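# Place gear blank into gear shaper chuck, then release

## Task

Set the gear blank into the gear shaper's chuck and open the gripper so it is no longer held.

## Robot and tools

Robot: two arms, left_arm and right_arm, each with six revolute joints and a parallel gripper. Each arm has a wrist camera: cam_left_wrist and cam_right_wrist, both 504x504 pixels. Pictures arrive in that order.

Scene frame: every printed pose uses one shared frame. The origin is on the table surface midway between the arms. +z is up, +x reaches out over the table, and left_arm sits on the +y side. The names left and right refer to the arms, not to image sides. Printed hand positions can be somewhat wrong, especially when an arm is stretched far out.

Gripper geometry: the fingers extend along the gripper's +z axis and close along its y axis. end_effector_position is the point between the finger pads, about 1 cm short of the fingertips.

Tool execute_actions, argument actions: a list holding one action, one wait, or nothing. pictures (true/false) optionally turns images on or off; by default they are included.
- Empty list, {"actions": []}: moves nothing and just reports the state.
- Action, {"actions": [{"rows": [[...]], "steps": N}]}: N is 1 to 15 control steps of 1/30 s each (default 15). rows has 1 to 15 rows. Each row is used for one step; if rows run out, the last row repeats.
- Wait, {"actions": [{"steps": N}]}: no new command; returns after N steps (up to 300) counted from the previous result.

Row layout: one list of exactly 14 numbers covering both arms, always, even when only one arm should move. Order: left_arm waist, shoulder, elbow, wrist pitch, wrist yaw, wrist roll, opening; then the same seven for right_arm. The six joint values are absolute target angles in radians, in the same convention as the Joint positions line (not offsets). To keep an arm still, repeat its current angles. Stated ranges per arm: waist -2.618 to 3.054, shoulder 0.000 to 3.142, elbow 0.000 to 3.142, wrist pitch -1.571 to 1.571, wrist yaw -1.571 to 1.571, wrist roll -2.094 to 2.094. True ends may be off by up to 0.036 rad either way. A call is rejected, and nothing is sent, if a target exceeds a stated end by more than 0.036 rad and is also beyond the joint's last reported angle. Targets past the real end are clipped there, and a "joint sent to its limit" line appears (possibly referring to an earlier action still running). Missing that line does not prove more travel remains.

Opening: absolute value from -1 (closed) to +1 (fully open, 0.094 m between pads). Away from the extremes, the fingers go to where grip_measured would equal the commanded value. To grasp, command a value below grip_measured: about 0.03 lower for a firm hold, less for a gentle one. Readings may carry a fixed error of roughly 1 mm per gripper. Pad force tops out around 50 to 62 N (lower on some grippers, and lower on parts under about 2 mm thick); the first contact can spike.

Motion limits: each step, a joint's target is held within a lead of its measured angle: 0.202 rad waist, 0.258 shoulder, 0.238 elbow, 0.573 wrist pitch, 0.522 wrist yaw and roll. If the targets would move the gripper more than 70 mm from where it is, all of that arm's targets are pulled back proportionally. So large moves need several calls. Arms keep heading to the last row sent while you wait or think, until everything has nearly stopped or a step is HELD; after that only a new action moves them further. Fingers still in motion finish moving.

Result lines: the state line gives, per arm, end_effector_position (m) and end_effector_quat_wxyz. Joint positions and Joint velocities list each arm's six joints (rad, rad/s) plus pad gap (m, m/s). grip_measured is the finger opening on the command scale. "joint command not followed" means a clearance check altered or blocked joint targets on some steps; the rest of the row still ran. HELD flags steps where your row was partly or wholly not sent. MOTOR HOT appears from 75 °C; holding loads heats motors. At 90 °C that arm halts 10 s, and at 100 °C its motors and gripper go limp and the arm drops; both show as OVER-TEMPERATURE FAULT.

Tool zoom_image: camera ("cam_left_wrist" or "cam_right_wrist") and region [x0, y0, x1, y1] in pixels of that camera's latest image, top-left origin, at most 504x504. Gives a sharper close-up.

Tool finished_scene: scene is the current scene number. Answering without a tool call also ends things.

Cautions: occasional disturbances may pull a held part or shove loose items. Nothing may leave the table. Do not let the arms collide or press on each other. Avoid dropping, slipping, slamming, and hard pushes; move smoothly, keep holds short to limit heat, and open the gripper once the blank is seated.

Each tool is called as name([rows], argument=value, ...), one row to a line, values as JSON.

## Session

execute_actions(actions=[])

Scene clock: 0.00 s of 4200.00 s.
left_arm: end_effector_position=(+0.5027, +0.1008, +0.1684) grip_measured=+1.000 end_effector_quat_wxyz=(+0.678, +0.624, +0.319, +0.222) | right_arm: end_effector_position=(+0.2369, -0.0747, +0.2143) grip_measured=+1.000 end_effector_quat_wxyz=(-0.346, +0.788, -0.505, -0.060)
Joint positions: left_arm=[-0.067  2.106  1.059  1.072  0.701  1.399  0.094] | right_arm=[ 0.619  1.176  1.105 -0.853 -0.336 -1.24   0.094]
Joint velocities: left_arm=[-0.017 -0.002 -0.002 -0.051  0.007  0.007  0.   ] | right_arm=[-0.007 -0.022  0.002  0.066  0.007 -0.125  0.   ]

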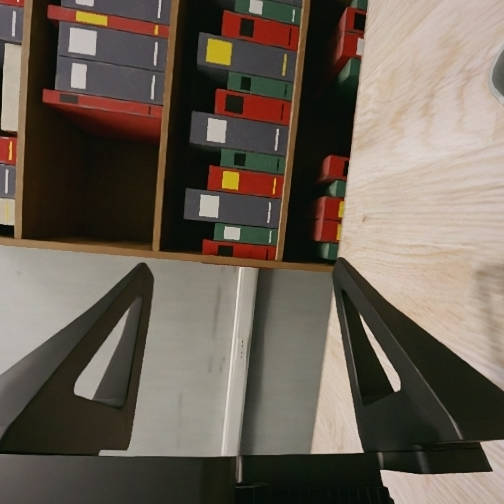

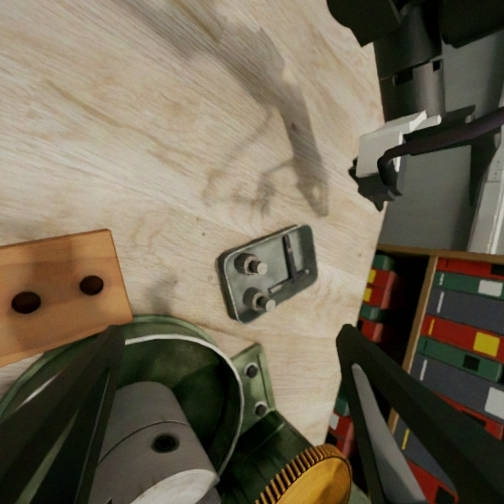

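execute_actions([
  {"rows":[[-0.2,0.9,1.2,-1.2,0,0,1,0.2,0.9,1.2,-1.2,0,0,1]]},
], pictures=false)

execute_actions([
  {"steps":90},
])

Scene clock: 10.07 s of 4200.00 s.
left_arm: end_effector_position=(+0.3410, +0.1675, +0.3983) grip_measured=+1.000 end_effector_quat_wxyz=(+0.644, +0.188, +0.741, -0.017) | right_arm: end_effector_position=(+0.2491, -0.2515, +0.2623) grip_measured=+1.000 end_effector_quat_wxyz=(+0.340, -0.184, +0.922, +0.023)
Joint positions: left_arm=[-0.207  1.071  1.196 -0.294  0.053  0.231  0.094] | right_arm=[ 0.207  0.896  1.19  -1.17  -0.018 -0.15   0.094]
Joint velocities: left_arm=[-0.002 -1.853 -0.002 -1.971 -0.168 -1.018  0.   ] | right_arm=[-0.017  0.002 -0.017 -0.212  0.154  0.916  0.   ]
Steps of this call (steps 1 to 90: nothing new was sent; then 6.57 s passed at rest; steps 91 to 105: all 15 steps of this action). Readings (joint positions):
91: left_arm=[-0.080 2.081 1.067 0.991 0.633 1.332] | right_arm=[0.604 1.162 1.107 -0.873 -0.315 -1.194]
92: left_arm=[-0.102 2.039 1.083 0.862 0.535 1.242] | right_arm=[0.568 1.134 1.108 -0.909 -0.279 -1.137]
94: left_arm=[-0.161 1.915 1.125 0.612 0.344 1.047] | right_arm=[0.470 1.052 1.121 -0.979 -0.208 -1.007]
98: left_arm=[-0.217 1.593 1.182 0.210 0.159 0.671] | right_arm=[0.241 0.918 1.178 -1.099 -0.095 -0.640]
105: the state above

Scene clock: 13.07 s of 4200.00 s.
left_arm: end_effector_position=(+0.2019, +0.2071, +0.2684) grip_measured=+1.000 end_effector_quat_wxyz=(+0.344, +0.108, +0.932, -0.041) | right_arm: end_effector_position=(+0.2462, -0.2545, +0.2593) grip_measured=+1.000 end_effector_quat_wxyz=(+0.329, -0.117, +0.936, +0.040)
Joint positions: left_arm=[-0.207  0.892  1.209 -1.181  0.008  0.006  0.094] | right_arm=[ 0.207  0.896  1.19  -1.188 -0.006 -0.009  0.094]
Joint velocities: left_arm=[-0.022 -0.022  0.012 -0.022  0.022 -0.022  0.   ] | right_arm=[-0.002 -0.002 -0.002  0.022 -0.037  0.037  0.   ]
Steps of this call (steps 1 to 45: the robot went on to your last target; steps 46 to 90: nothing new was sent). Readings (joint positions):
1: left_arm=[-0.207 1.012 1.197 -0.365 0.047 0.198] | right_arm=[0.207 0.896 1.190 -1.174 -0.015 -0.121]
2: left_arm=[-0.207 0.963 1.200 -0.436 0.042 0.168] | right_arm=[0.207 0.896 1.190 -1.177 -0.013 -0.099]
4: left_arm=[-0.207 0.903 1.208 -0.574 0.033 0.124] | right_arm=[0.207 0.896 1.190 -1.181 -0.010 -0.066]
8: left_arm=[-0.207 0.891 1.209 -0.858 0.021 0.065] | right_arm=[0.207 0.896 1.190 -1.186 -0.007 -0.033]
90: the state above
All arms were judged still, so your last target was given up. Only a new action makes them travel on or press farther. Fingers that are still opening or closing keep moving.

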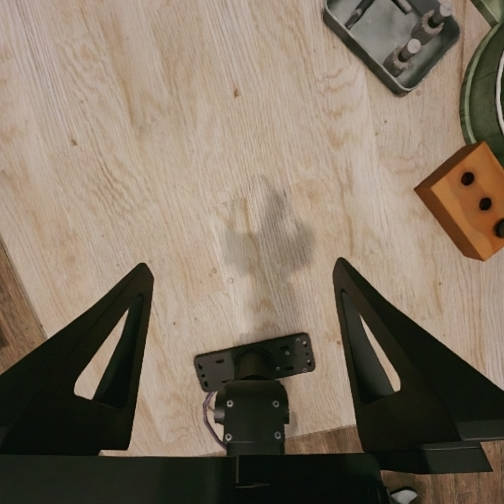

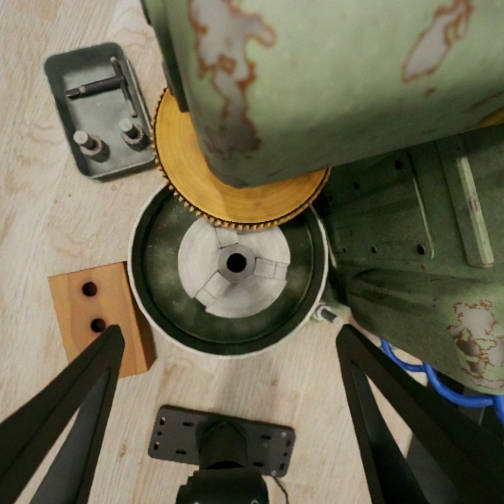

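zoom_image(camera="cam_right_wrist", region=[20,20,340,340])

execute_actions([
  {"rows":[[-0.7,1.2,1.4,-1.0,0,0,1,0.2,0.9,1.2,-1.2,0,0,1]]},
], pictures=false)

execute_actions([
  {"steps":30},
])

Region (20, 20, 340, 340) of cam_right_wrist's 504x504 image, scaled by 1.575, with more detail than that image has.

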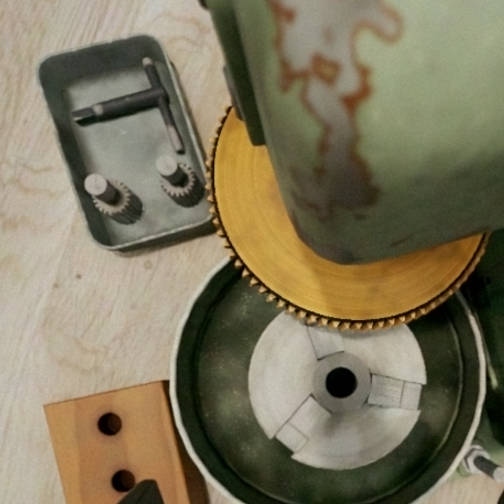

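Scene clock: 20.77 s of 4200.00 s.
left_arm: end_effector_position=(+0.2240, +0.0435, +0.2780) grip_measured=+1.000 end_effector_quat_wxyz=(+0.331, +0.330, +0.875, -0.126) | right_arm: end_effector_position=(+0.2462, -0.2545, +0.2593) grip_measured=+1.000 end_effector_quat_wxyz=(+0.329, -0.117, +0.936, +0.040)
Joint positions: left_arm=[-0.702  1.22   1.377 -1.004  0.006  0.003  0.094] | right_arm=[ 0.207  0.896  1.19  -1.188 -0.006 -0.009  0.094]
Joint velocities: left_arm=[ 0.002 -0.012  0.012  0.081  0.022  0.007  0.   ] | right_arm=[-0.002 -0.007 -0.007  0.007 -0.007  0.022  0.   ]
Steps of this call (steps 1 to 90: nothing new was sent; then 4.20 s passed at rest; steps 91 to 105: all 15 steps of this action). Readings (joint positions):
91: left_arm=[-0.235 0.915 1.230 -1.191 -0.004 0.004] | right_arm=[0.207 0.896 1.190 -1.188 -0.006 -0.009]
92: left_arm=[-0.288 0.960 1.271 -1.184 -0.006 0.004] | right_arm=[0.207 0.896 1.190 -1.188 -0.006 -0.009]
94: left_arm=[-0.403 1.070 1.343 -1.120 -0.011 0.004] | right_arm=[0.207 0.896 1.190 -1.188 -0.006 -0.009]
98: left_arm=[-0.658 1.211 1.377 -1.012 -0.003 0.003] | right_arm=[0.207 0.896 1.190 -1.188 -0.006 -0.009]
105: the state above

Scene clock: 21.77 s of 4200.00 s.
left_arm: end_effector_position=(+0.2241, +0.0434, +0.2781) grip_measured=+1.000 end_effector_quat_wxyz=(+0.331, +0.330, +0.875, -0.127) | right_arm: end_effector_position=(+0.2462, -0.2545, +0.2593) grip_measured=+1.000 end_effector_quat_wxyz=(+0.329, -0.117, +0.936, +0.040)
Joint positions: left_arm=[-0.702  1.22   1.377 -1.003  0.006  0.003  0.094] | right_arm=[ 0.207  0.896  1.19  -1.188 -0.006 -0.009  0.094]
Joint velocities: left_arm=[-0.007 -0.002 -0.007 -0.007  0.051  0.022  0.   ] | right_arm=[-0.002 -0.022 -0.022  0.037 -0.037 -0.139  0.   ]
Steps of this call (steps 1 to 15: the robot went on to your last target; steps 16 to 30: nothing new was sent). Readings (joint positions):
1: left_arm=[-0.702 1.220 1.377 -1.004 0.006 0.003] | right_arm=[0.207 0.896 1.190 -1.188 -0.006 -0.009]
2: left_arm=[-0.702 1.220 1.377 -1.004 0.006 0.003] | right_arm=[0.207 0.896 1.190 -1.188 -0.006 -0.009]
4: left_arm=[-0.702 1.220 1.377 -1.003 0.006 0.003] | right_arm=[0.207 0.896 1.190 -1.188 -0.006 -0.009]
8: left_arm=[-0.702 1.220 1.377 -1.003 0.006 0.003] | right_arm=[0.207 0.896 1.190 -1.188 -0.006 -0.009]
30: the state above
All arms were judged still, so your last target was given up. Only a new action makes them travel on or press farther. Fingers that are still opening or closing keep moving.

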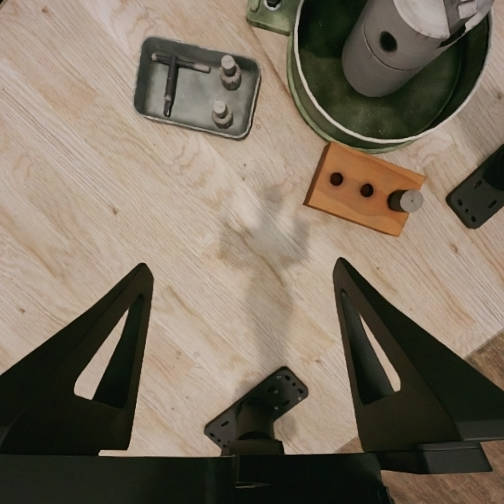

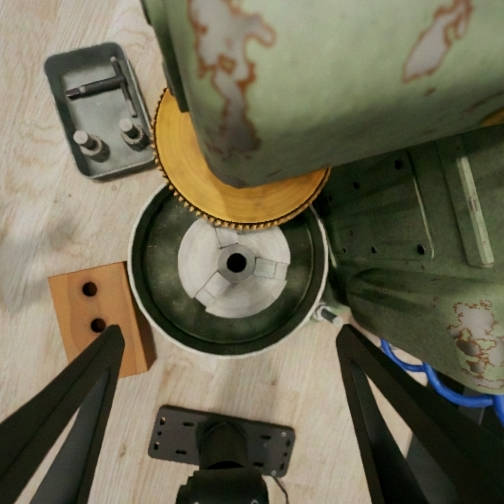

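execute_actions([
  {"rows":[[-0.7,1.2,1.4,-1.0,0,0,1,0.4,0.8,1.15,-1.25,0,0,1],[-0.7,1.2,1.4,-1.0,0,0,1,0.6,0.65,1.05,-1.3,0,0,1],[-0.7,1.2,1.4,-1.0,0,0,1,0.97,0.49,0.99,-1.38,0,0,1]]},
], pictures=false)

execute_actions([
  {"steps":30},
])

Scene clock: 65.33 s of 4200.00 s.
left_arm: end_effector_position=(+0.2241, +0.0434, +0.2781) grip_measured=+1.000 end_effector_quat_wxyz=(+0.331, +0.330, +0.875, -0.127) | right_arm: end_effector_position=(+0.0967, -0.1970, +0.2294) grip_measured=+1.000 end_effector_quat_wxyz=(+0.312, -0.447, +0.821, +0.171)
Joint positions: left_arm=[-0.702  1.22   1.377 -1.003  0.006  0.003  0.094] | right_arm=[ 0.961  0.481  1.003 -1.365 -0.007 -0.005  0.094]
Joint velocities: left_arm=[-0.002  0.002 -0.012  0.007  0.051  0.007  0.   ] | right_arm=[-0.007 -0.007  0.007 -0.007 -0.051 -0.066  0.   ]
Steps of this call (steps 1 to 90: nothing new was sent; then 40.07 s passed at rest; steps 91 to 105: all 15 steps of this action). Readings (joint positions):
91: left_arm=[-0.702 1.220 1.377 -1.003 0.006 0.003] | right_arm=[0.243 0.887 1.184 -1.187 0.012 -0.006]
92: left_arm=[-0.702 1.220 1.377 -1.003 0.006 0.003] | right_arm=[0.315 0.849 1.153 -1.177 0.013 -0.005]
94: left_arm=[-0.702 1.220 1.377 -1.003 0.006 0.003] | right_arm=[0.448 0.719 1.067 -1.215 0.003 -0.005]
98: left_arm=[-0.702 1.220 1.377 -1.003 0.006 0.003] | right_arm=[0.748 0.495 1.008 -1.336 -0.005 -0.005]
105: the state above

Scene clock: 66.33 s of 4200.00 s.
left_arm: end_effector_position=(+0.2241, +0.0434, +0.2781) grip_measured=+1.000 end_effector_quat_wxyz=(+0.331, +0.330, +0.875, -0.127) | right_arm: end_effector_position=(+0.0965, -0.1975, +0.2289) grip_measured=+1.000 end_effector_quat_wxyz=(+0.311, -0.447, +0.821, +0.170)
Joint positions: left_arm=[-0.702  1.22   1.377 -1.003  0.006  0.003  0.094] | right_arm=[ 0.961  0.481  1.003 -1.368 -0.006 -0.005  0.094]
Joint velocities: left_arm=[-0.002  0.022  0.002  0.051  0.037 -0.037  0.   ] | right_arm=[-0.007 -0.012 -0.002 -0.037  0.022  0.037  0.   ]
Steps of this call (steps 1 to 15: the robot went on to your last target; steps 16 to 30: nothing new was sent). Readings (joint positions):
1: left_arm=[-0.702 1.220 1.377 -1.003 0.006 0.003] | right_arm=[0.961 0.481 1.003 -1.366 -0.007 -0.005]
2: left_arm=[-0.702 1.220 1.377 -1.003 0.006 0.003] | right_arm=[0.961 0.481 1.003 -1.366 -0.006 -0.005]
4: left_arm=[-0.702 1.220 1.377 -1.003 0.006 0.003] | right_arm=[0.961 0.481 1.003 -1.367 -0.006 -0.005]
8: left_arm=[-0.702 1.220 1.377 -1.003 0.006 0.003] | right_arm=[0.961 0.481 1.003 -1.368 -0.006 -0.005]
30: the state above
All arms were judged still, so your last target was given up. Only a new action makes them travel on or press farther. Fingers that are still opening or closing keep moving.

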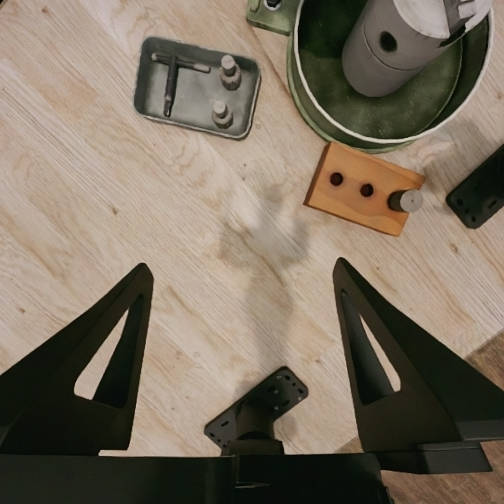

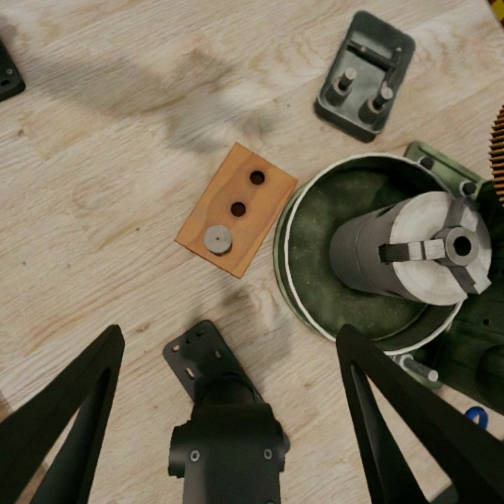

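execute_actions([
  {"rows":[[-0.7,1.2,1.4,-1.0,0,0,1,1.07,0.32,0.55,-1.1,0,0,1]]},
], pictures=false)

execute_actions([
  {"steps":25},
])

Scene clock: 76.97 s of 4200.00 s.
left_arm: end_effector_position=(+0.2241, +0.0434, +0.2781) grip_measured=+1.000 end_effector_quat_wxyz=(+0.331, +0.330, +0.875, -0.127) | right_arm: end_effector_position=(+0.0926, -0.1780, +0.1146) grip_measured=+1.000 end_effector_quat_wxyz=(+0.273, -0.493, +0.809, +0.165)
Joint positions: left_arm=[-0.702  1.22   1.377 -1.003  0.006  0.003  0.094] | right_arm=[ 1.061  0.33   0.534 -1.126 -0.001 -0.004  0.094]
Joint velocities: left_arm=[-0.012 -0.027 -0.012 -0.037 -0.022 -0.037  0.   ] | right_arm=[-0.027  0.002 -0.012  0.183 -0.051  0.022  0.   ]
Steps of this call (steps 1 to 90: nothing new was sent; then 7.13 s passed at rest; steps 91 to 105: all 15 steps of this action). Readings (joint positions):
91: left_arm=[-0.702 1.220 1.377 -1.003 0.006 0.003] | right_arm=[0.981 0.454 0.963 -1.314 -0.001 -0.004]
92: left_arm=[-0.702 1.220 1.377 -1.003 0.006 0.003] | right_arm=[1.017 0.406 0.889 -1.243 -0.001 -0.004]
94: left_arm=[-0.702 1.220 1.377 -1.003 0.006 0.003] | right_arm=[1.053 0.338 0.733 -1.184 -0.001 -0.004]
98: left_arm=[-0.702 1.220 1.377 -1.003 0.006 0.003] | right_arm=[1.061 0.330 0.540 -1.167 -0.001 -0.004]
105: the state above

Scene clock: 77.80 s of 4200.00 s.
left_arm: end_effector_position=(+0.2241, +0.0434, +0.2781) grip_measured=+1.000 end_effector_quat_wxyz=(+0.331, +0.330, +0.875, -0.127) | right_arm: end_effector_position=(+0.0938, -0.1758, +0.1165) grip_measured=+1.000 end_effector_quat_wxyz=(+0.278, -0.492, +0.808, +0.168)
Joint positions: left_arm=[-0.702  1.22   1.377 -1.003  0.006  0.003  0.094] | right_arm=[ 1.061  0.33   0.534 -1.114 -0.001 -0.004  0.094]
Joint velocities: left_arm=[-0.002  0.017  0.007  0.051  0.007  0.051  0.   ] | right_arm=[-0.007 -0.007 -0.022  0.007 -0.022  0.037  0.   ]
Steps of this call (steps 1 to 25: the robot went on to your last target). Readings (joint positions):
1: left_arm=[-0.702 1.220 1.377 -1.003 0.006 0.003] | right_arm=[1.061 0.330 0.534 -1.123 -0.001 -0.004]
2: left_arm=[-0.702 1.220 1.377 -1.003 0.006 0.003] | right_arm=[1.061 0.330 0.534 -1.121 -0.001 -0.004]
4: left_arm=[-0.702 1.220 1.377 -1.003 0.006 0.003] | right_arm=[1.061 0.330 0.534 -1.118 -0.001 -0.004]
8: left_arm=[-0.702 1.220 1.377 -1.003 0.006 0.003] | right_arm=[1.061 0.330 0.534 -1.115 -0.001 -0.004]
25: the state above

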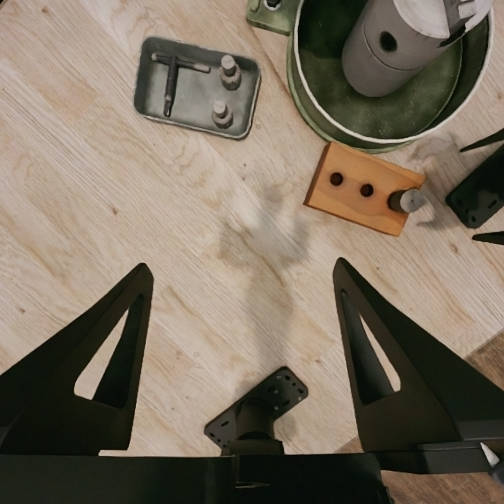

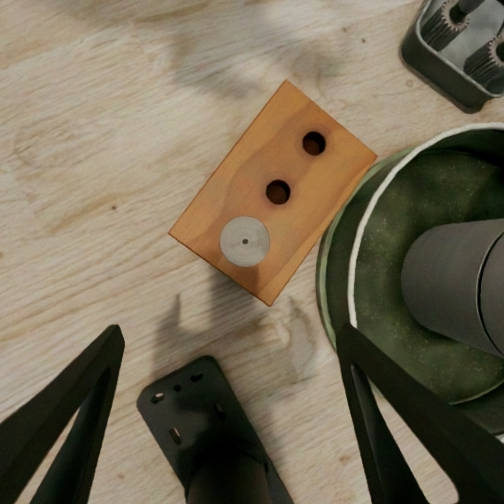

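execute_actions([
  {"rows":[[-0.7,1.2,1.4,-1.0,0,0,1,1.05,0.38,0.51,-1.0,0,0,0.7],[-0.7,1.2,1.4,-1.0,0,0,1,1.04,0.42,0.48,-0.93,0,0,0.5],[-0.7,1.2,1.4,-1.0,0,0,1,1.03,0.46,0.44,-0.85,0,0,0.4],[-0.7,1.2,1.4,-1.0,0,0,1,1.03,0.495,0.41,-0.78,0,0,0.4]]},
], pictures=false)

execute_actions([
  {"steps":25},
])

Scene clock: 89.73 s of 4200.00 s.
left_arm: end_effector_position=(+0.2241, +0.0434, +0.2781) grip_measured=+1.000 end_effector_quat_wxyz=(+0.331, +0.330, +0.875, -0.127) | right_arm: end_effector_position=(+0.1169, -0.1407, +0.0896) grip_measured=+0.402 end_effector_quat_wxyz=(+0.286, -0.482, +0.811, +0.169)
Joint positions: left_arm=[-0.702  1.22   1.377 -1.003  0.006  0.003  0.094] | right_arm=[ 1.039  0.494  0.41  -0.81  -0.001 -0.004  0.066]
Joint velocities: left_arm=[-0.002  0.007 -0.022 -0.007 -0.022 -0.037  0.   ] | right_arm=[ 0.017  0.012 -0.002  0.154 -0.022 -0.051 -0.001]
Steps of this call (steps 1 to 15: the robot went on to your last target; steps 16 to 90: nothing new was sent; then 8.43 s passed at rest; steps 91 to 105: all 15 steps of this action). Readings (joint positions):
91: left_arm=[-0.702 1.220 1.377 -1.003 0.006 0.003] | right_arm=[1.061 0.336 0.533 -1.104 -0.001 -0.004]
92: left_arm=[-0.702 1.220 1.377 -1.003 0.006 0.003] | right_arm=[1.059 0.352 0.526 -1.077 -0.001 -0.004]
94: left_arm=[-0.702 1.220 1.377 -1.003 0.006 0.003] | right_arm=[1.046 0.416 0.487 -0.980 -0.001 -0.004]
98: left_arm=[-0.702 1.220 1.377 -1.003 0.006 0.003] | right_arm=[1.039 0.493 0.414 -0.873 -0.001 -0.004]
105: the state above

Scene clock: 90.57 s of 4200.00 s.
left_arm: end_effector_position=(+0.2241, +0.0434, +0.2781) grip_measured=+1.000 end_effector_quat_wxyz=(+0.331, +0.330, +0.875, -0.127) | right_arm: end_effector_position=(+0.1184, -0.1380, +0.0921) grip_measured=+0.402 end_effector_quat_wxyz=(+0.293, -0.481, +0.808, +0.173)
Joint positions: left_arm=[-0.702  1.22   1.377 -1.003  0.006  0.003  0.094] | right_arm=[ 1.039  0.494  0.41  -0.793 -0.001 -0.004  0.066]
Joint velocities: left_arm=[ 0.007 -0.007 -0.007 -0.11   0.007 -0.007  0.   ] | right_arm=[ 0.017 -0.007 -0.002  0.022  0.037  0.066  0.   ]
Steps of this call (steps 1 to 25: the robot went on to your last target). Readings (joint positions):
1: left_arm=[-0.702 1.220 1.377 -1.003 0.006 0.003] | right_arm=[1.039 0.494 0.410 -0.806 -0.001 -0.004]
2: left_arm=[-0.702 1.220 1.377 -1.003 0.006 0.003] | right_arm=[1.039 0.494 0.410 -0.803 -0.001 -0.004]
4: left_arm=[-0.702 1.220 1.377 -1.003 0.006 0.003] | right_arm=[1.039 0.494 0.410 -0.799 -0.001 -0.004]
8: left_arm=[-0.702 1.220 1.377 -1.003 0.006 0.003] | right_arm=[1.039 0.494 0.410 -0.795 -0.001 -0.004]
25: the state above

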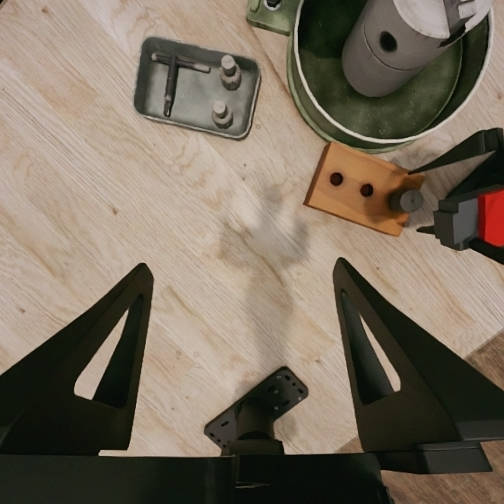

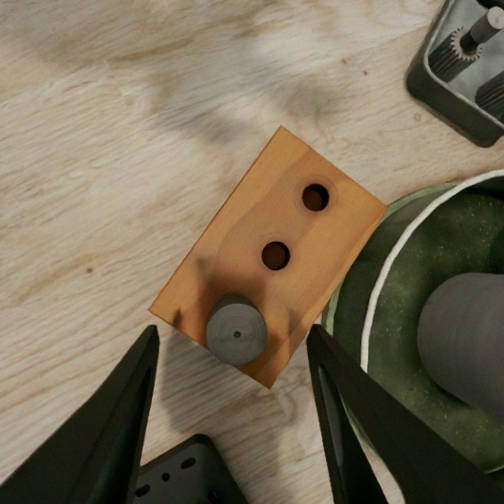

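execute_actions([
  {"rows":[[-0.7,1.2,1.4,-1.0,0,0,1,1.025,0.5,0.38,-0.75,0,0,0.4],[-0.7,1.2,1.4,-1.0,0,0,1,1.025,0.51,0.35,-0.71,0,0,0.4],[-0.7,1.2,1.4,-1.0,0,0,1,1.025,0.52,0.31,-0.656,0,0,0.4]]},
], pictures=false)

execute_actions([
  {"steps":20},
])

Scene clock: 99.10 s of 4200.00 s.
left_arm: end_effector_position=(+0.2241, +0.0434, +0.2781) grip_measured=+1.000 end_effector_quat_wxyz=(+0.331, +0.330, +0.875, -0.127) | right_arm: end_effector_position=(+0.1219, -0.1337, +0.0675) grip_measured=+0.402 end_effector_quat_wxyz=(+0.294, -0.479, +0.809, +0.172)
Joint positions: left_arm=[-0.702  1.22   1.377 -1.003  0.006  0.003  0.094] | right_arm=[ 1.034  0.513  0.313 -0.677 -0.001 -0.004  0.066]
Joint velocities: left_arm=[ 0.002 -0.017 -0.002  0.051 -0.037  0.051  0.   ] | right_arm=[-0.012  0.002 -0.012 -0.007 -0.007  0.037 -0.001]
Steps of this call (steps 1 to 15: the robot went on to your last target; steps 16 to 90: nothing new was sent; then 5.03 s passed at rest; steps 91 to 105: all 15 steps of this action). Readings (joint positions):
91: left_arm=[-0.702 1.220 1.377 -1.003 0.006 0.003] | right_arm=[1.038 0.494 0.408 -0.789 -0.001 -0.004]
92: left_arm=[-0.702 1.220 1.377 -1.003 0.006 0.003] | right_arm=[1.036 0.494 0.399 -0.773 -0.001 -0.004]
94: left_arm=[-0.702 1.220 1.377 -1.003 0.006 0.003] | right_arm=[1.034 0.499 0.360 -0.725 -0.001 -0.004]
98: left_arm=[-0.702 1.220 1.377 -1.003 0.006 0.003] | right_arm=[1.034 0.513 0.314 -0.705 -0.001 -0.004]
105: the state above

Scene clock: 99.77 s of 4200.00 s.
left_arm: end_effector_position=(+0.2241, +0.0434, +0.2781) grip_measured=+1.000 end_effector_quat_wxyz=(+0.331, +0.330, +0.875, -0.127) | right_arm: end_effector_position=(+0.1226, -0.1324, +0.0687) grip_measured=+0.402 end_effector_quat_wxyz=(+0.297, -0.478, +0.808, +0.174)
Joint positions: left_arm=[-0.702  1.22   1.377 -1.003  0.006  0.003  0.094] | right_arm=[ 1.034  0.513  0.313 -0.67  -0.001 -0.004  0.066]
Joint velocities: left_arm=[-0.002 -0.002  0.007 -0.007 -0.066  0.037  0.   ] | right_arm=[ 0.002 -0.007  0.002 -0.051  0.022 -0.051 -0.   ]
Steps of this call (steps 1 to 15: the robot went on to your last target; steps 16 to 20: nothing new was sent). Readings (joint positions):
1: left_arm=[-0.702 1.220 1.377 -1.003 0.006 0.003] | right_arm=[1.034 0.513 0.313 -0.675 -0.001 -0.004]
2: left_arm=[-0.702 1.220 1.377 -1.003 0.006 0.003] | right_arm=[1.034 0.513 0.313 -0.674 -0.001 -0.004]
4: left_arm=[-0.702 1.220 1.377 -1.003 0.006 0.003] | right_arm=[1.034 0.513 0.313 -0.672 -0.001 -0.004]
8: left_arm=[-0.702 1.220 1.377 -1.003 0.006 0.003] | right_arm=[1.034 0.513 0.313 -0.671 -0.001 -0.004]
20: the state above
All arms were judged still, so your last target was given up. Only a new action makes them travel on or press farther. Fingers that are still opening or closing keep moving.

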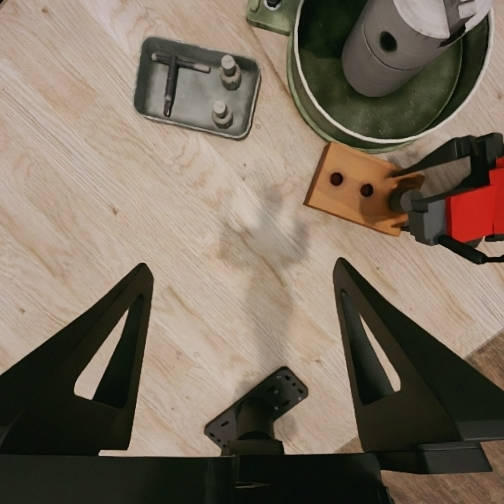

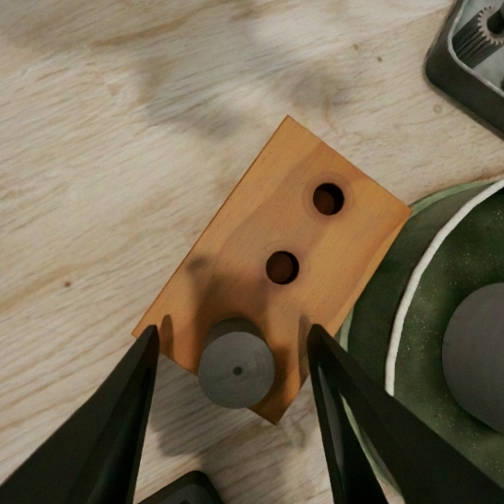

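execute_actions([
  {"rows":[[-0.7,1.2,1.4,-1.0,0,0,1,1.025,0.52,0.31,-0.656,0,0,0.1],[-0.7,1.2,1.4,-1.0,0,0,1,1.025,0.52,0.31,-0.656,0,0,-0.2],[-0.7,1.2,1.4,-1.0,0,0,1,1.025,0.52,0.31,-0.656,0,0,-0.3],[-0.7,1.2,1.4,-1.0,0,0,1,1.025,0.52,0.31,-0.656,0,0,-0.4],[-0.7,1.2,1.4,-1.0,0,0,1,1.025,0.52,0.31,-0.656,0,0,-0.6]]},
], pictures=false)

execute_actions([
  {"steps":15},
])

Scene clock: 109.77 s of 4200.00 s.
left_arm: end_effector_position=(+0.2241, +0.0434, +0.2781) grip_measured=+1.000 end_effector_quat_wxyz=(+0.331, +0.330, +0.875, -0.127) | right_arm: end_effector_position=(+0.1226, -0.1324, +0.0687) grip_measured=-0.412 end_effector_quat_wxyz=(+0.297, -0.478, +0.808, +0.174)
Joint positions: left_arm=[-0.702  1.22   1.377 -1.003  0.006  0.003  0.094] | right_arm=[ 1.034  0.513  0.313 -0.669 -0.001 -0.004  0.028]
Joint velocities: left_arm=[ 0.002  0.007 -0.012 -0.037  0.007  0.037  0.   ] | right_arm=[ 0.007 -0.017 -0.012  0.081 -0.037 -0.081  0.   ]
Steps of this call (steps 1 to 90: nothing new was sent; then 6.50 s passed at rest; steps 91 to 105: all 15 steps of this action). Readings (joint positions):
91: left_arm=[-0.702 1.220 1.377 -1.003 0.006 0.003] | right_arm=[1.034 0.513 0.313 -0.670 -0.001 -0.004]
92: left_arm=[-0.702 1.220 1.377 -1.003 0.006 0.003] | right_arm=[1.034 0.513 0.313 -0.670 -0.001 -0.004]
94: left_arm=[-0.702 1.220 1.377 -1.003 0.006 0.003] | right_arm=[1.034 0.513 0.313 -0.670 -0.001 -0.004]
98: left_arm=[-0.702 1.220 1.377 -1.003 0.006 0.003] | right_arm=[1.034 0.513 0.313 -0.669 -0.001 -0.004]
105: the state above

Scene clock: 110.27 s of 4200.00 s.
left_arm: end_effector_position=(+0.2241, +0.0434, +0.2781) grip_measured=+1.000 end_effector_quat_wxyz=(+0.331, +0.330, +0.875, -0.127) | right_arm: end_effector_position=(+0.1226, -0.1324, +0.0687) grip_measured=-0.412 end_effector_quat_wxyz=(+0.297, -0.478, +0.808, +0.174)
Joint positions: left_arm=[-0.702  1.22   1.377 -1.003  0.006  0.003  0.094] | right_arm=[ 1.034  0.513  0.313 -0.669 -0.001 -0.004  0.028]
Joint velocities: left_arm=[-0.012  0.007 -0.017 -0.022 -0.022 -0.051  0.   ] | right_arm=[-0.007 -0.022 -0.002 -0.022 -0.095 -0.051 -0.   ]
Steps of this call (steps 1 to 15: the robot went on to your last target). Readings (joint positions):
1: left_arm=[-0.702 1.220 1.377 -1.003 0.006 0.003] | right_arm=[1.034 0.513 0.313 -0.669 -0.001 -0.004]
2: left_arm=[-0.702 1.220 1.377 -1.003 0.006 0.003] | right_arm=[1.034 0.513 0.313 -0.669 -0.001 -0.004]
4: left_arm=[-0.702 1.220 1.377 -1.003 0.006 0.003] | right_arm=[1.034 0.513 0.313 -0.669 -0.001 -0.004]
8: left_arm=[-0.702 1.220 1.377 -1.003 0.006 0.003] | right_arm=[1.034 0.513 0.313 -0.669 -0.001 -0.004]
15: the state above
All arms were judged still, so your last target was given up. Only a new action makes them travel on or press farther. Fingers that are still opening or closing keep moving.

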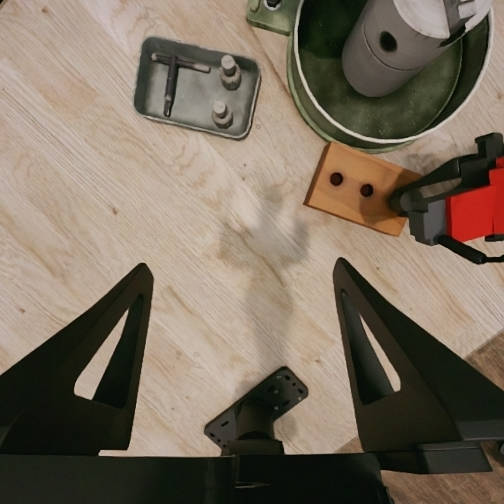

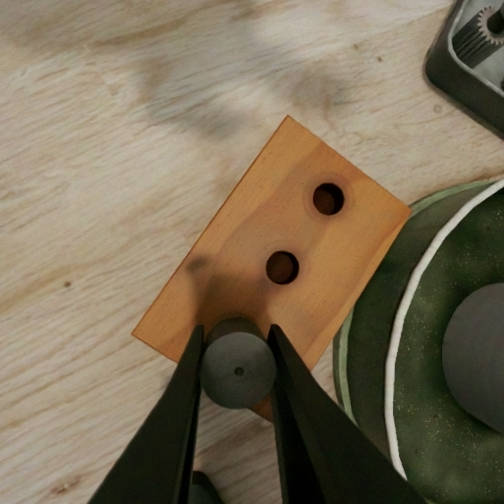

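execute_actions([
  {"rows":[[-0.7,1.2,1.4,-1.0,0,0,1,1.03,0.518,0.33,-0.70,0,0,-0.46],[-0.7,1.2,1.4,-1.0,0,0,1,1.03,0.52,0.345,-0.715,0,0,-0.46],[-0.7,1.2,1.4,-1.0,0,0,1,1.03,0.522,0.36,-0.73,0,0,-0.46],[-0.7,1.2,1.4,-1.0,0,0,1,1.03,0.524,0.375,-0.743,0,0,-0.46],[-0.7,1.2,1.4,-1.0,0,0,1,1.03,0.526,0.39,-0.756,0,0,-0.46],[-0.7,1.2,1.4,-1.0,0,0,1,1.03,0.528,0.405,-0.769,0,0,-0.46],[-0.7,1.2,1.4,-1.0,0,0,1,1.03,0.531,0.42,-0.782,0,0,-0.46],[-0.7,1.2,1.4,-1.0,0,0,1,1.03,0.534,0.435,-0.794,0,0,-0.46],[-0.7,1.2,1.4,-1.0,0,0,1,1.03,0.537,0.45,-0.806,0,0,-0.46],[-0.7,1.2,1.4,-1.0,0,0,1,1.03,0.54,0.465,-0.818,0,0,-0.46],[-0.7,1.2,1.4,-1.0,0,0,1,1.03,0.544,0.48,-0.829,0,0,-0.46],[-0.7,1.2,1.4,-1.0,0,0,1,1.03,0.548,0.495,-0.84,0,0,-0.46],[-0.7,1.2,1.4,-1.0,0,0,1,1.03,0.552,0.51,-0.85,0,0,-0.46],[-0.7,1.2,1.4,-1.0,0,0,1,1.03,0.556,0.53,-0.853,0,0,-0.46]]},
], pictures=false)

execute_actions([
  {"steps":15},
])

Scene clock: 131.30 s of 4200.00 s.
left_arm: end_effector_position=(+0.2241, +0.0434, +0.2781) grip_measured=+1.000 end_effector_quat_wxyz=(+0.331, +0.330, +0.875, -0.127) | right_arm: end_effector_position=(+0.1207, -0.1360, +0.1064) grip_measured=-0.412 end_effector_quat_wxyz=(+0.287, -0.480, +0.812, +0.168)
Joint positions: left_arm=[-0.702  1.22   1.377 -1.003  0.006  0.003  0.094] | right_arm=[ 1.034  0.545  0.482 -0.83  -0.001 -0.004  0.028]
Joint velocities: left_arm=[ 0.007  0.002 -0.012 -0.066  0.051  0.051  0.   ] | right_arm=[ 0.012  0.042  0.335 -0.11  -0.007  0.051 -0.001]
Steps of this call (steps 1 to 90: nothing new was sent; then 17.53 s passed at rest; steps 91 to 105: all 15 steps of this action). Readings (joint positions):
91: left_arm=[-0.702 1.220 1.377 -1.003 0.006 0.003] | right_arm=[1.034 0.513 0.313 -0.671 -0.001 -0.004]
92: left_arm=[-0.702 1.220 1.377 -1.003 0.006 0.003] | right_arm=[1.034 0.513 0.314 -0.672 -0.001 -0.004]
94: left_arm=[-0.702 1.220 1.377 -1.003 0.006 0.003] | right_arm=[1.034 0.513 0.324 -0.690 -0.001 -0.004]
98: left_arm=[-0.702 1.220 1.377 -1.003 0.006 0.003] | right_arm=[1.034 0.521 0.373 -0.747 -0.001 -0.004]
105: the state above

Scene clock: 131.80 s of 4200.00 s.
left_arm: end_effector_position=(+0.2241, +0.0434, +0.2781) grip_measured=+1.000 end_effector_quat_wxyz=(+0.331, +0.330, +0.875, -0.127) | right_arm: end_effector_position=(+0.1190, -0.1390, +0.1089) grip_measured=-0.412 end_effector_quat_wxyz=(+0.281, -0.481, +0.814, +0.165)
Joint positions: left_arm=[-0.702  1.22   1.377 -1.003  0.006  0.003  0.094] | right_arm=[ 1.034  0.547  0.502 -0.862 -0.001 -0.004  0.028]
Joint velocities: left_arm=[ 0.012 -0.017 -0.012  0.037  0.051  0.007  0.   ] | right_arm=[ 0.017  0.007  0.007 -0.051  0.022  0.037 -0.   ]
Steps of this call (steps 1 to 15: the robot went on to your last target). Readings (joint positions):
1: left_arm=[-0.702 1.220 1.377 -1.003 0.006 0.003] | right_arm=[1.034 0.546 0.492 -0.833 -0.001 -0.004]
2: left_arm=[-0.702 1.220 1.377 -1.003 0.006 0.003] | right_arm=[1.034 0.547 0.498 -0.835 -0.001 -0.004]
4: left_arm=[-0.702 1.220 1.377 -1.003 0.006 0.003] | right_arm=[1.034 0.547 0.502 -0.839 -0.001 -0.004]
8: left_arm=[-0.702 1.220 1.377 -1.003 0.006 0.003] | right_arm=[1.034 0.547 0.502 -0.854 -0.001 -0.004]
15: the state above

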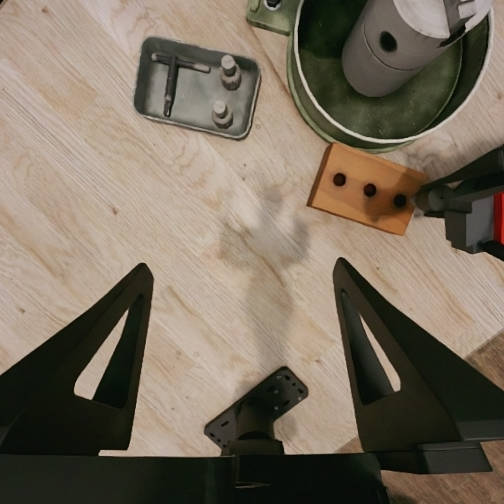

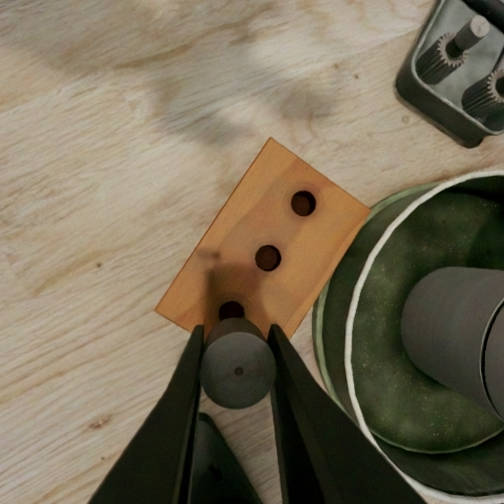

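execute_actions([
  {"rows":[[-0.7,1.2,1.4,-1.0,0,0,1,1.03,0.58,0.6,-0.88,0,0,-0.46],[-0.7,1.2,1.4,-1.0,0,0,1,1.03,0.6,0.66,-0.91,0,0,-0.46],[-0.7,1.2,1.4,-1.0,0,0,1,1.03,0.62,0.72,-0.95,0,0,-0.46],[-0.7,1.2,1.4,-1.0,0,0,1,1.03,0.64,0.78,-0.98,0,0,-0.46],[-0.7,1.2,1.4,-1.0,0,0,1,1.03,0.66,0.84,-1.02,0,0,-0.46],[-0.7,1.2,1.4,-1.0,0,0,1,1.03,0.68,0.9,-1.06,0,0,-0.46],[-0.7,1.2,1.4,-1.0,0,0,1,1.03,0.7,0.96,-1.09,0,0,-0.46],[-0.7,1.2,1.4,-1.0,0,0,1,1.03,0.72,1.02,-1.12,0,0,-0.46],[-0.7,1.2,1.4,-1.0,0,0,1,1.03,0.75,1.08,-1.16,0,0,-0.46],[-0.7,1.2,1.4,-1.0,0,0,1,1.03,0.78,1.14,-1.19,0,0,-0.46],[-0.7,1.2,1.4,-1.0,0,0,1,1.03,0.8,1.19,-1.21,0,0,-0.46]]},
], pictures=false)

execute_actions([
  {"rows":[[-0.7,1.2,1.4,-1.0,0,0,1,0.97,0.8,1.19,-1.21,0,0,-0.46],[-0.7,1.2,1.4,-1.0,0,0,1,0.91,0.8,1.19,-1.21,0,0,-0.46],[-0.7,1.2,1.4,-1.0,0,0,1,0.85,0.8,1.19,-1.21,0,0,-0.46],[-0.7,1.2,1.4,-1.0,0,0,1,0.79,0.8,1.19,-1.21,0,0,-0.46],[-0.7,1.2,1.4,-1.0,0,0,1,0.73,0.8,1.19,-1.21,0,0,-0.46],[-0.7,1.2,1.4,-1.0,0,0,1,0.67,0.8,1.19,-1.21,0,0,-0.46],[-0.7,1.2,1.4,-1.0,0,0,1,0.61,0.8,1.19,-1.21,0,0,-0.46],[-0.7,1.2,1.4,-1.0,0,0,1,0.55,0.8,1.19,-1.21,0,0,-0.46],[-0.7,1.2,1.4,-1.0,0,0,1,0.49,0.8,1.19,-1.21,0,0,-0.46],[-0.7,1.2,1.4,-1.0,0,0,1,0.43,0.8,1.19,-1.21,0,0,-0.46],[-0.7,1.2,1.4,-1.0,0,0,1,0.37,0.8,1.19,-1.21,0,0,-0.46],[-0.7,1.2,1.4,-1.0,0,0,1,0.31,0.8,1.19,-1.21,0,0,-0.46],[-0.7,1.2,1.4,-1.0,0,0,1,0.25,0.8,1.19,-1.21,0,0,-0.46],[-0.7,1.2,1.4,-1.0,0,0,1,0.2,0.8,1.19,-1.21,0,0,-0.46]]},
], pictures=false)

execute_actions([
  {"rows":[[-1.02,0.6,0.32,0.4,0,0,1,0.2,0.8,1.19,-1.21,0,0,-0.46]]},
], pictures=false)

execute_actions([
  {"steps":40},
])

Scene clock: 159.03 s of 4200.00 s.
left_arm: end_effector_position=(+0.2241, +0.0434, +0.2781) grip_measured=+1.000 end_effector_quat_wxyz=(+0.331, +0.330, +0.875, -0.127) | right_arm: end_effector_position=(+0.1312, -0.1170, +0.2865) grip_measured=-0.412 end_effector_quat_wxyz=(+0.349, -0.466, +0.787, +0.205)
Joint positions: left_arm=[-0.702  1.22   1.377 -1.003  0.006  0.003  0.094] | right_arm=[ 1.034  0.783  1.175 -1.13  -0.001 -0.004  0.028]
Joint velocities: left_arm=[-0.002 -0.012  0.007 -0.022 -0.037 -0.007  0.   ] | right_arm=[ 0.002  0.022  0.017 -0.359  0.081 -0.037  0.   ]
Steps of this call (steps 1 to 15: the robot went on to your last target; steps 16 to 90: nothing new was sent; then 23.73 s passed at rest; steps 91 to 105: all 15 steps of this action). Readings (joint positions):
91: left_arm=[-0.702 1.220 1.377 -1.003 0.006 0.003] | right_arm=[1.034 0.552 0.511 -0.874 -0.001 -0.004]
92: left_arm=[-0.702 1.220 1.377 -1.003 0.006 0.003] | right_arm=[1.034 0.566 0.537 -0.897 -0.001 -0.004]
94: left_arm=[-0.702 1.220 1.377 -1.003 0.006 0.003] | right_arm=[1.034 0.608 0.630 -0.951 -0.001 -0.004]
98: left_arm=[-0.702 1.220 1.377 -1.003 0.006 0.003] | right_arm=[1.034 0.687 0.889 -1.034 -0.001 -0.004]
105: the state above

Scene clock: 159.53 s of 4200.00 s.
left_arm: end_effector_position=(+0.2241, +0.0434, +0.2781) grip_measured=+1.000 end_effector_quat_wxyz=(+0.331, +0.330, +0.875, -0.127) | right_arm: end_effector_position=(+0.2248, -0.2529, +0.2696) grip_measured=-0.412 end_effector_quat_wxyz=(+0.357, -0.130, +0.924, +0.047)
Joint positions: left_arm=[-0.702  1.22   1.377 -1.003  0.006  0.003  0.094] | right_arm=[ 0.249  0.795  1.175 -1.213  0.005 -0.004  0.028]
Joint velocities: left_arm=[-0.017 -0.007 -0.002 -0.007 -0.022  0.022  0.   ] | right_arm=[-1.023  0.007 -0.002 -0.066  0.198 -0.051 -0.001]
Steps of this call (steps 1 to 15: all 15 steps of this action). Readings (joint positions):
1: left_arm=[-0.702 1.220 1.377 -1.003 0.006 0.003] | right_arm=[1.023 0.784 1.175 -1.144 -0.006 -0.004]
2: left_arm=[-0.702 1.220 1.377 -1.003 0.006 0.003] | right_arm=[0.993 0.786 1.175 -1.162 -0.011 -0.004]
4: left_arm=[-0.702 1.220 1.377 -1.003 0.006 0.003] | right_arm=[0.891 0.792 1.175 -1.187 -0.013 -0.004]
8: left_arm=[-0.702 1.220 1.377 -1.003 0.006 0.003] | right_arm=[0.651 0.795 1.175 -1.206 -0.006 -0.004]
15: the state above

Scene clock: 160.03 s of 4200.00 s.
left_arm: end_effector_position=(+0.1323, -0.0014, +0.2662) grip_measured=+1.000 end_effector_quat_wxyz=(+0.621, +0.348, +0.606, -0.355) | right_arm: end_effector_position=(+0.2254, -0.2618, +0.2682) grip_measured=-0.412 end_effector_quat_wxyz=(+0.354, -0.111, +0.928, +0.038)
Joint positions: left_arm=[-1.018  0.593  0.329  0.288  0.008  0.001  0.094] | right_arm=[ 0.209  0.795  1.175 -1.222  0.008 -0.004  0.028]
Joint velocities: left_arm=[-0.007  0.183 -0.828  0.022  0.022  0.037  0.   ] | right_arm=[-0.007  0.017  0.017 -0.022  0.081 -0.037 -0.001]
Steps of this call (steps 1 to 15: all 15 steps of this action). Readings (joint positions):
1: left_arm=[-0.729 1.187 1.329 -0.916 -0.011 0.001] | right_arm=[0.224 0.795 1.175 -1.214 0.010 -0.004]
2: left_arm=[-0.786 1.130 1.248 -0.800 -0.016 0.001] | right_arm=[0.213 0.795 1.175 -1.215 0.011 -0.004]
4: left_arm=[-0.918 0.991 1.091 -0.601 -0.010 0.001] | right_arm=[0.209 0.795 1.175 -1.218 0.011 -0.004]
8: left_arm=[-1.018 0.663 0.758 -0.145 0.010 0.001] | right_arm=[0.209 0.795 1.175 -1.221 0.009 -0.004]
15: the state above

Scene clock: 161.37 s of 4200.00 s.
left_arm: end_effector_position=(+0.1321, -0.0011, +0.2774) grip_measured=+1.000 end_effector_quat_wxyz=(+0.644, +0.334, +0.582, -0.368) | right_arm: end_effector_position=(+0.2254, -0.2618, +0.2682) grip_measured=-0.412 end_effector_quat_wxyz=(+0.354, -0.111, +0.928, +0.038)
Joint positions: left_arm=[-1.018  0.601  0.3    0.401  0.008  0.001  0.094] | right_arm=[ 0.209  0.795  1.175 -1.222  0.008 -0.004  0.028]
Joint velocities: left_arm=[-0.002  0.007  0.007  0.022  0.022  0.051  0.   ] | right_arm=[ 0.017 -0.002 -0.007  0.022 -0.037 -0.066 -0.001]
Steps of this call (steps 1 to 30: the robot went on to your last target; steps 31 to 40: nothing new was sent). Readings (joint positions):
1: left_arm=[-1.018 0.598 0.308 0.288 0.008 0.001] | right_arm=[0.209 0.795 1.175 -1.222 0.008 -0.004]
2: left_arm=[-1.018 0.601 0.300 0.290 0.008 0.001] | right_arm=[0.209 0.795 1.175 -1.222 0.008 -0.004]
4: left_arm=[-1.018 0.601 0.300 0.318 0.008 0.001] | right_arm=[0.209 0.795 1.175 -1.222 0.008 -0.004]
8: left_arm=[-1.018 0.601 0.300 0.373 0.008 0.001] | right_arm=[0.209 0.795 1.175 -1.222 0.008 -0.004]
40: the state above
All arms were judged still, so your last target was given up. Only a new action makes them travel on or press farther. Fingers that are still opening or closing keep moving.

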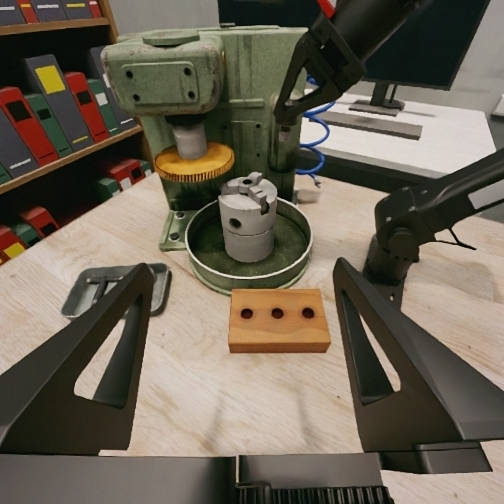

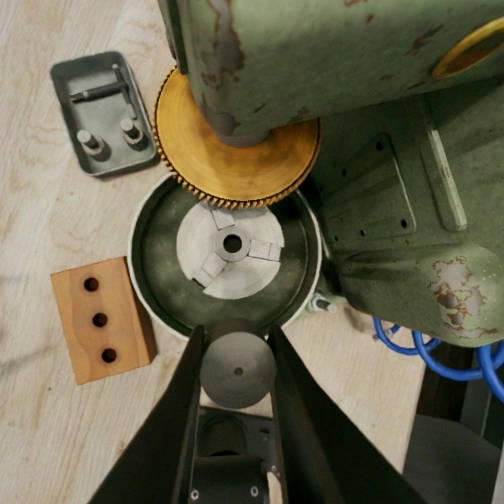

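execute_actions([
  {"rows":[[-1.02,0.6,0.32,0.4,0,0,1,0.2,0.815,1.16,-1.16,0,0,-0.46],[-1.02,0.6,0.32,0.4,0,0,1,0.2,0.83,1.13,-1.12,0,0,-0.46],[-1.02,0.6,0.32,0.4,0,0,1,0.2,0.845,1.1,-1.08,0,0,-0.46],[-1.02,0.6,0.32,0.4,0,0,1,0.2,0.86,1.07,-1.04,0,0,-0.46],[-1.02,0.6,0.32,0.4,0,0,1,0.2,0.878,1.04,-1.0,0,0,-0.46]]},
], pictures=false)

execute_actions([
  {"steps":20},
])

Scene clock: 176.97 s of 4200.00 s.
left_arm: end_effector_position=(+0.1321, -0.0011, +0.2774) grip_measured=+1.000 end_effector_quat_wxyz=(+0.644, +0.334, +0.582, -0.368) | right_arm: end_effector_position=(+0.2613, -0.2523, +0.2347) grip_measured=-0.412 end_effector_quat_wxyz=(+0.347, -0.113, +0.930, +0.039)
Joint positions: left_arm=[-1.018  0.601  0.3    0.401  0.008  0.001  0.094] | right_arm=[ 0.209  0.871  1.048 -1.035  0.004 -0.005  0.028]
Joint velocities: left_arm=[-0.017 -0.007  0.002  0.007  0.066 -0.066  0.   ] | right_arm=[ 0.012  0.007 -0.002 -0.081 -0.051 -0.007 -0.   ]
Steps of this call (steps 1 to 90: nothing new was sent; then 12.10 s passed at rest; steps 91 to 105: all 15 steps of this action). Readings (joint positions):
91: left_arm=[-1.018 0.601 0.300 0.401 0.008 0.001] | right_arm=[0.209 0.796 1.175 -1.220 0.008 -0.004]
92: left_arm=[-1.018 0.601 0.300 0.401 0.008 0.001] | right_arm=[0.209 0.799 1.169 -1.210 0.008 -0.004]
94: left_arm=[-1.018 0.601 0.300 0.401 0.008 0.001] | right_arm=[0.209 0.811 1.136 -1.164 0.008 -0.004]
98: left_arm=[-1.018 0.601 0.300 0.401 0.008 0.001] | right_arm=[0.209 0.862 1.059 -1.067 0.004 -0.005]
105: the state above

Scene clock: 177.63 s of 4200.00 s.
left_arm: end_effector_position=(+0.1321, -0.0011, +0.2774) grip_measured=+1.000 end_effector_quat_wxyz=(+0.644, +0.334, +0.582, -0.368) | right_arm: end_effector_position=(+0.2614, -0.2523, +0.2346) grip_measured=-0.412 end_effector_quat_wxyz=(+0.347, -0.113, +0.930, +0.039)
Joint positions: left_arm=[-1.018  0.601  0.3    0.401  0.008  0.001  0.094] | right_arm=[ 0.209  0.871  1.047 -1.035  0.004 -0.005  0.028]
Joint velocities: left_arm=[ 0.007  0.002 -0.002  0.022 -0.037 -0.022  0.   ] | right_arm=[ 0.002  0.002 -0.007 -0.022 -0.051  0.022  0.   ]
Steps of this call (steps 1 to 15: the robot went on to your last target; steps 16 to 20: nothing new was sent). Readings (joint positions):
1: left_arm=[-1.018 0.601 0.300 0.401 0.008 0.001] | right_arm=[0.209 0.871 1.047 -1.035 0.004 -0.005]
2: left_arm=[-1.018 0.601 0.300 0.401 0.008 0.001] | right_arm=[0.209 0.871 1.047 -1.035 0.004 -0.005]
4: left_arm=[-1.018 0.601 0.300 0.401 0.008 0.001] | right_arm=[0.209 0.871 1.047 -1.035 0.004 -0.005]
8: left_arm=[-1.018 0.601 0.300 0.401 0.008 0.001] | right_arm=[0.209 0.871 1.047 -1.035 0.004 -0.005]
20: the state above
All arms were judged still, so your last target was given up. Only a new action makes them travel on or press farther. Fingers that are still opening or closing keep moving.

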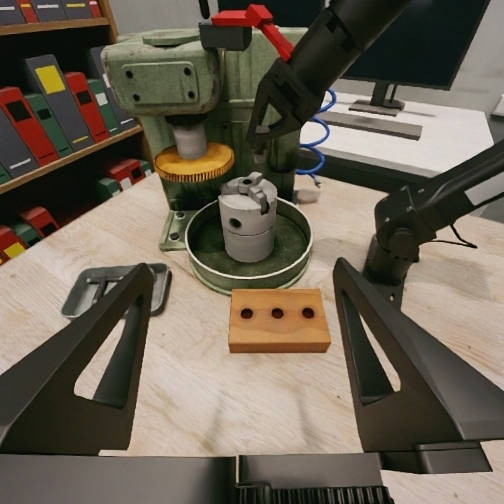

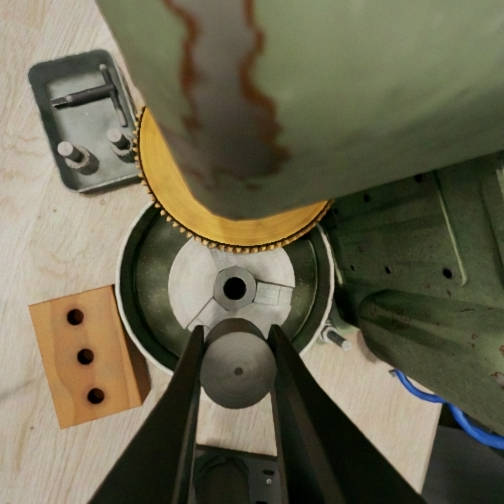

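zoom_image(camera="cam_left_wrist", region=[150,60,330,240])

Region (150, 60, 330, 240) of cam_left_wrist's 504x504 image, scaled by 2.800, with more detail than that image has.

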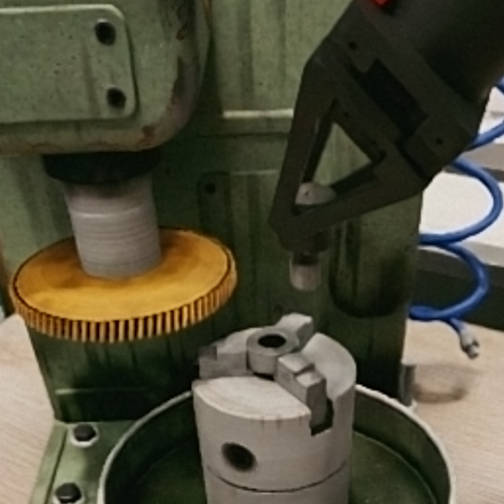

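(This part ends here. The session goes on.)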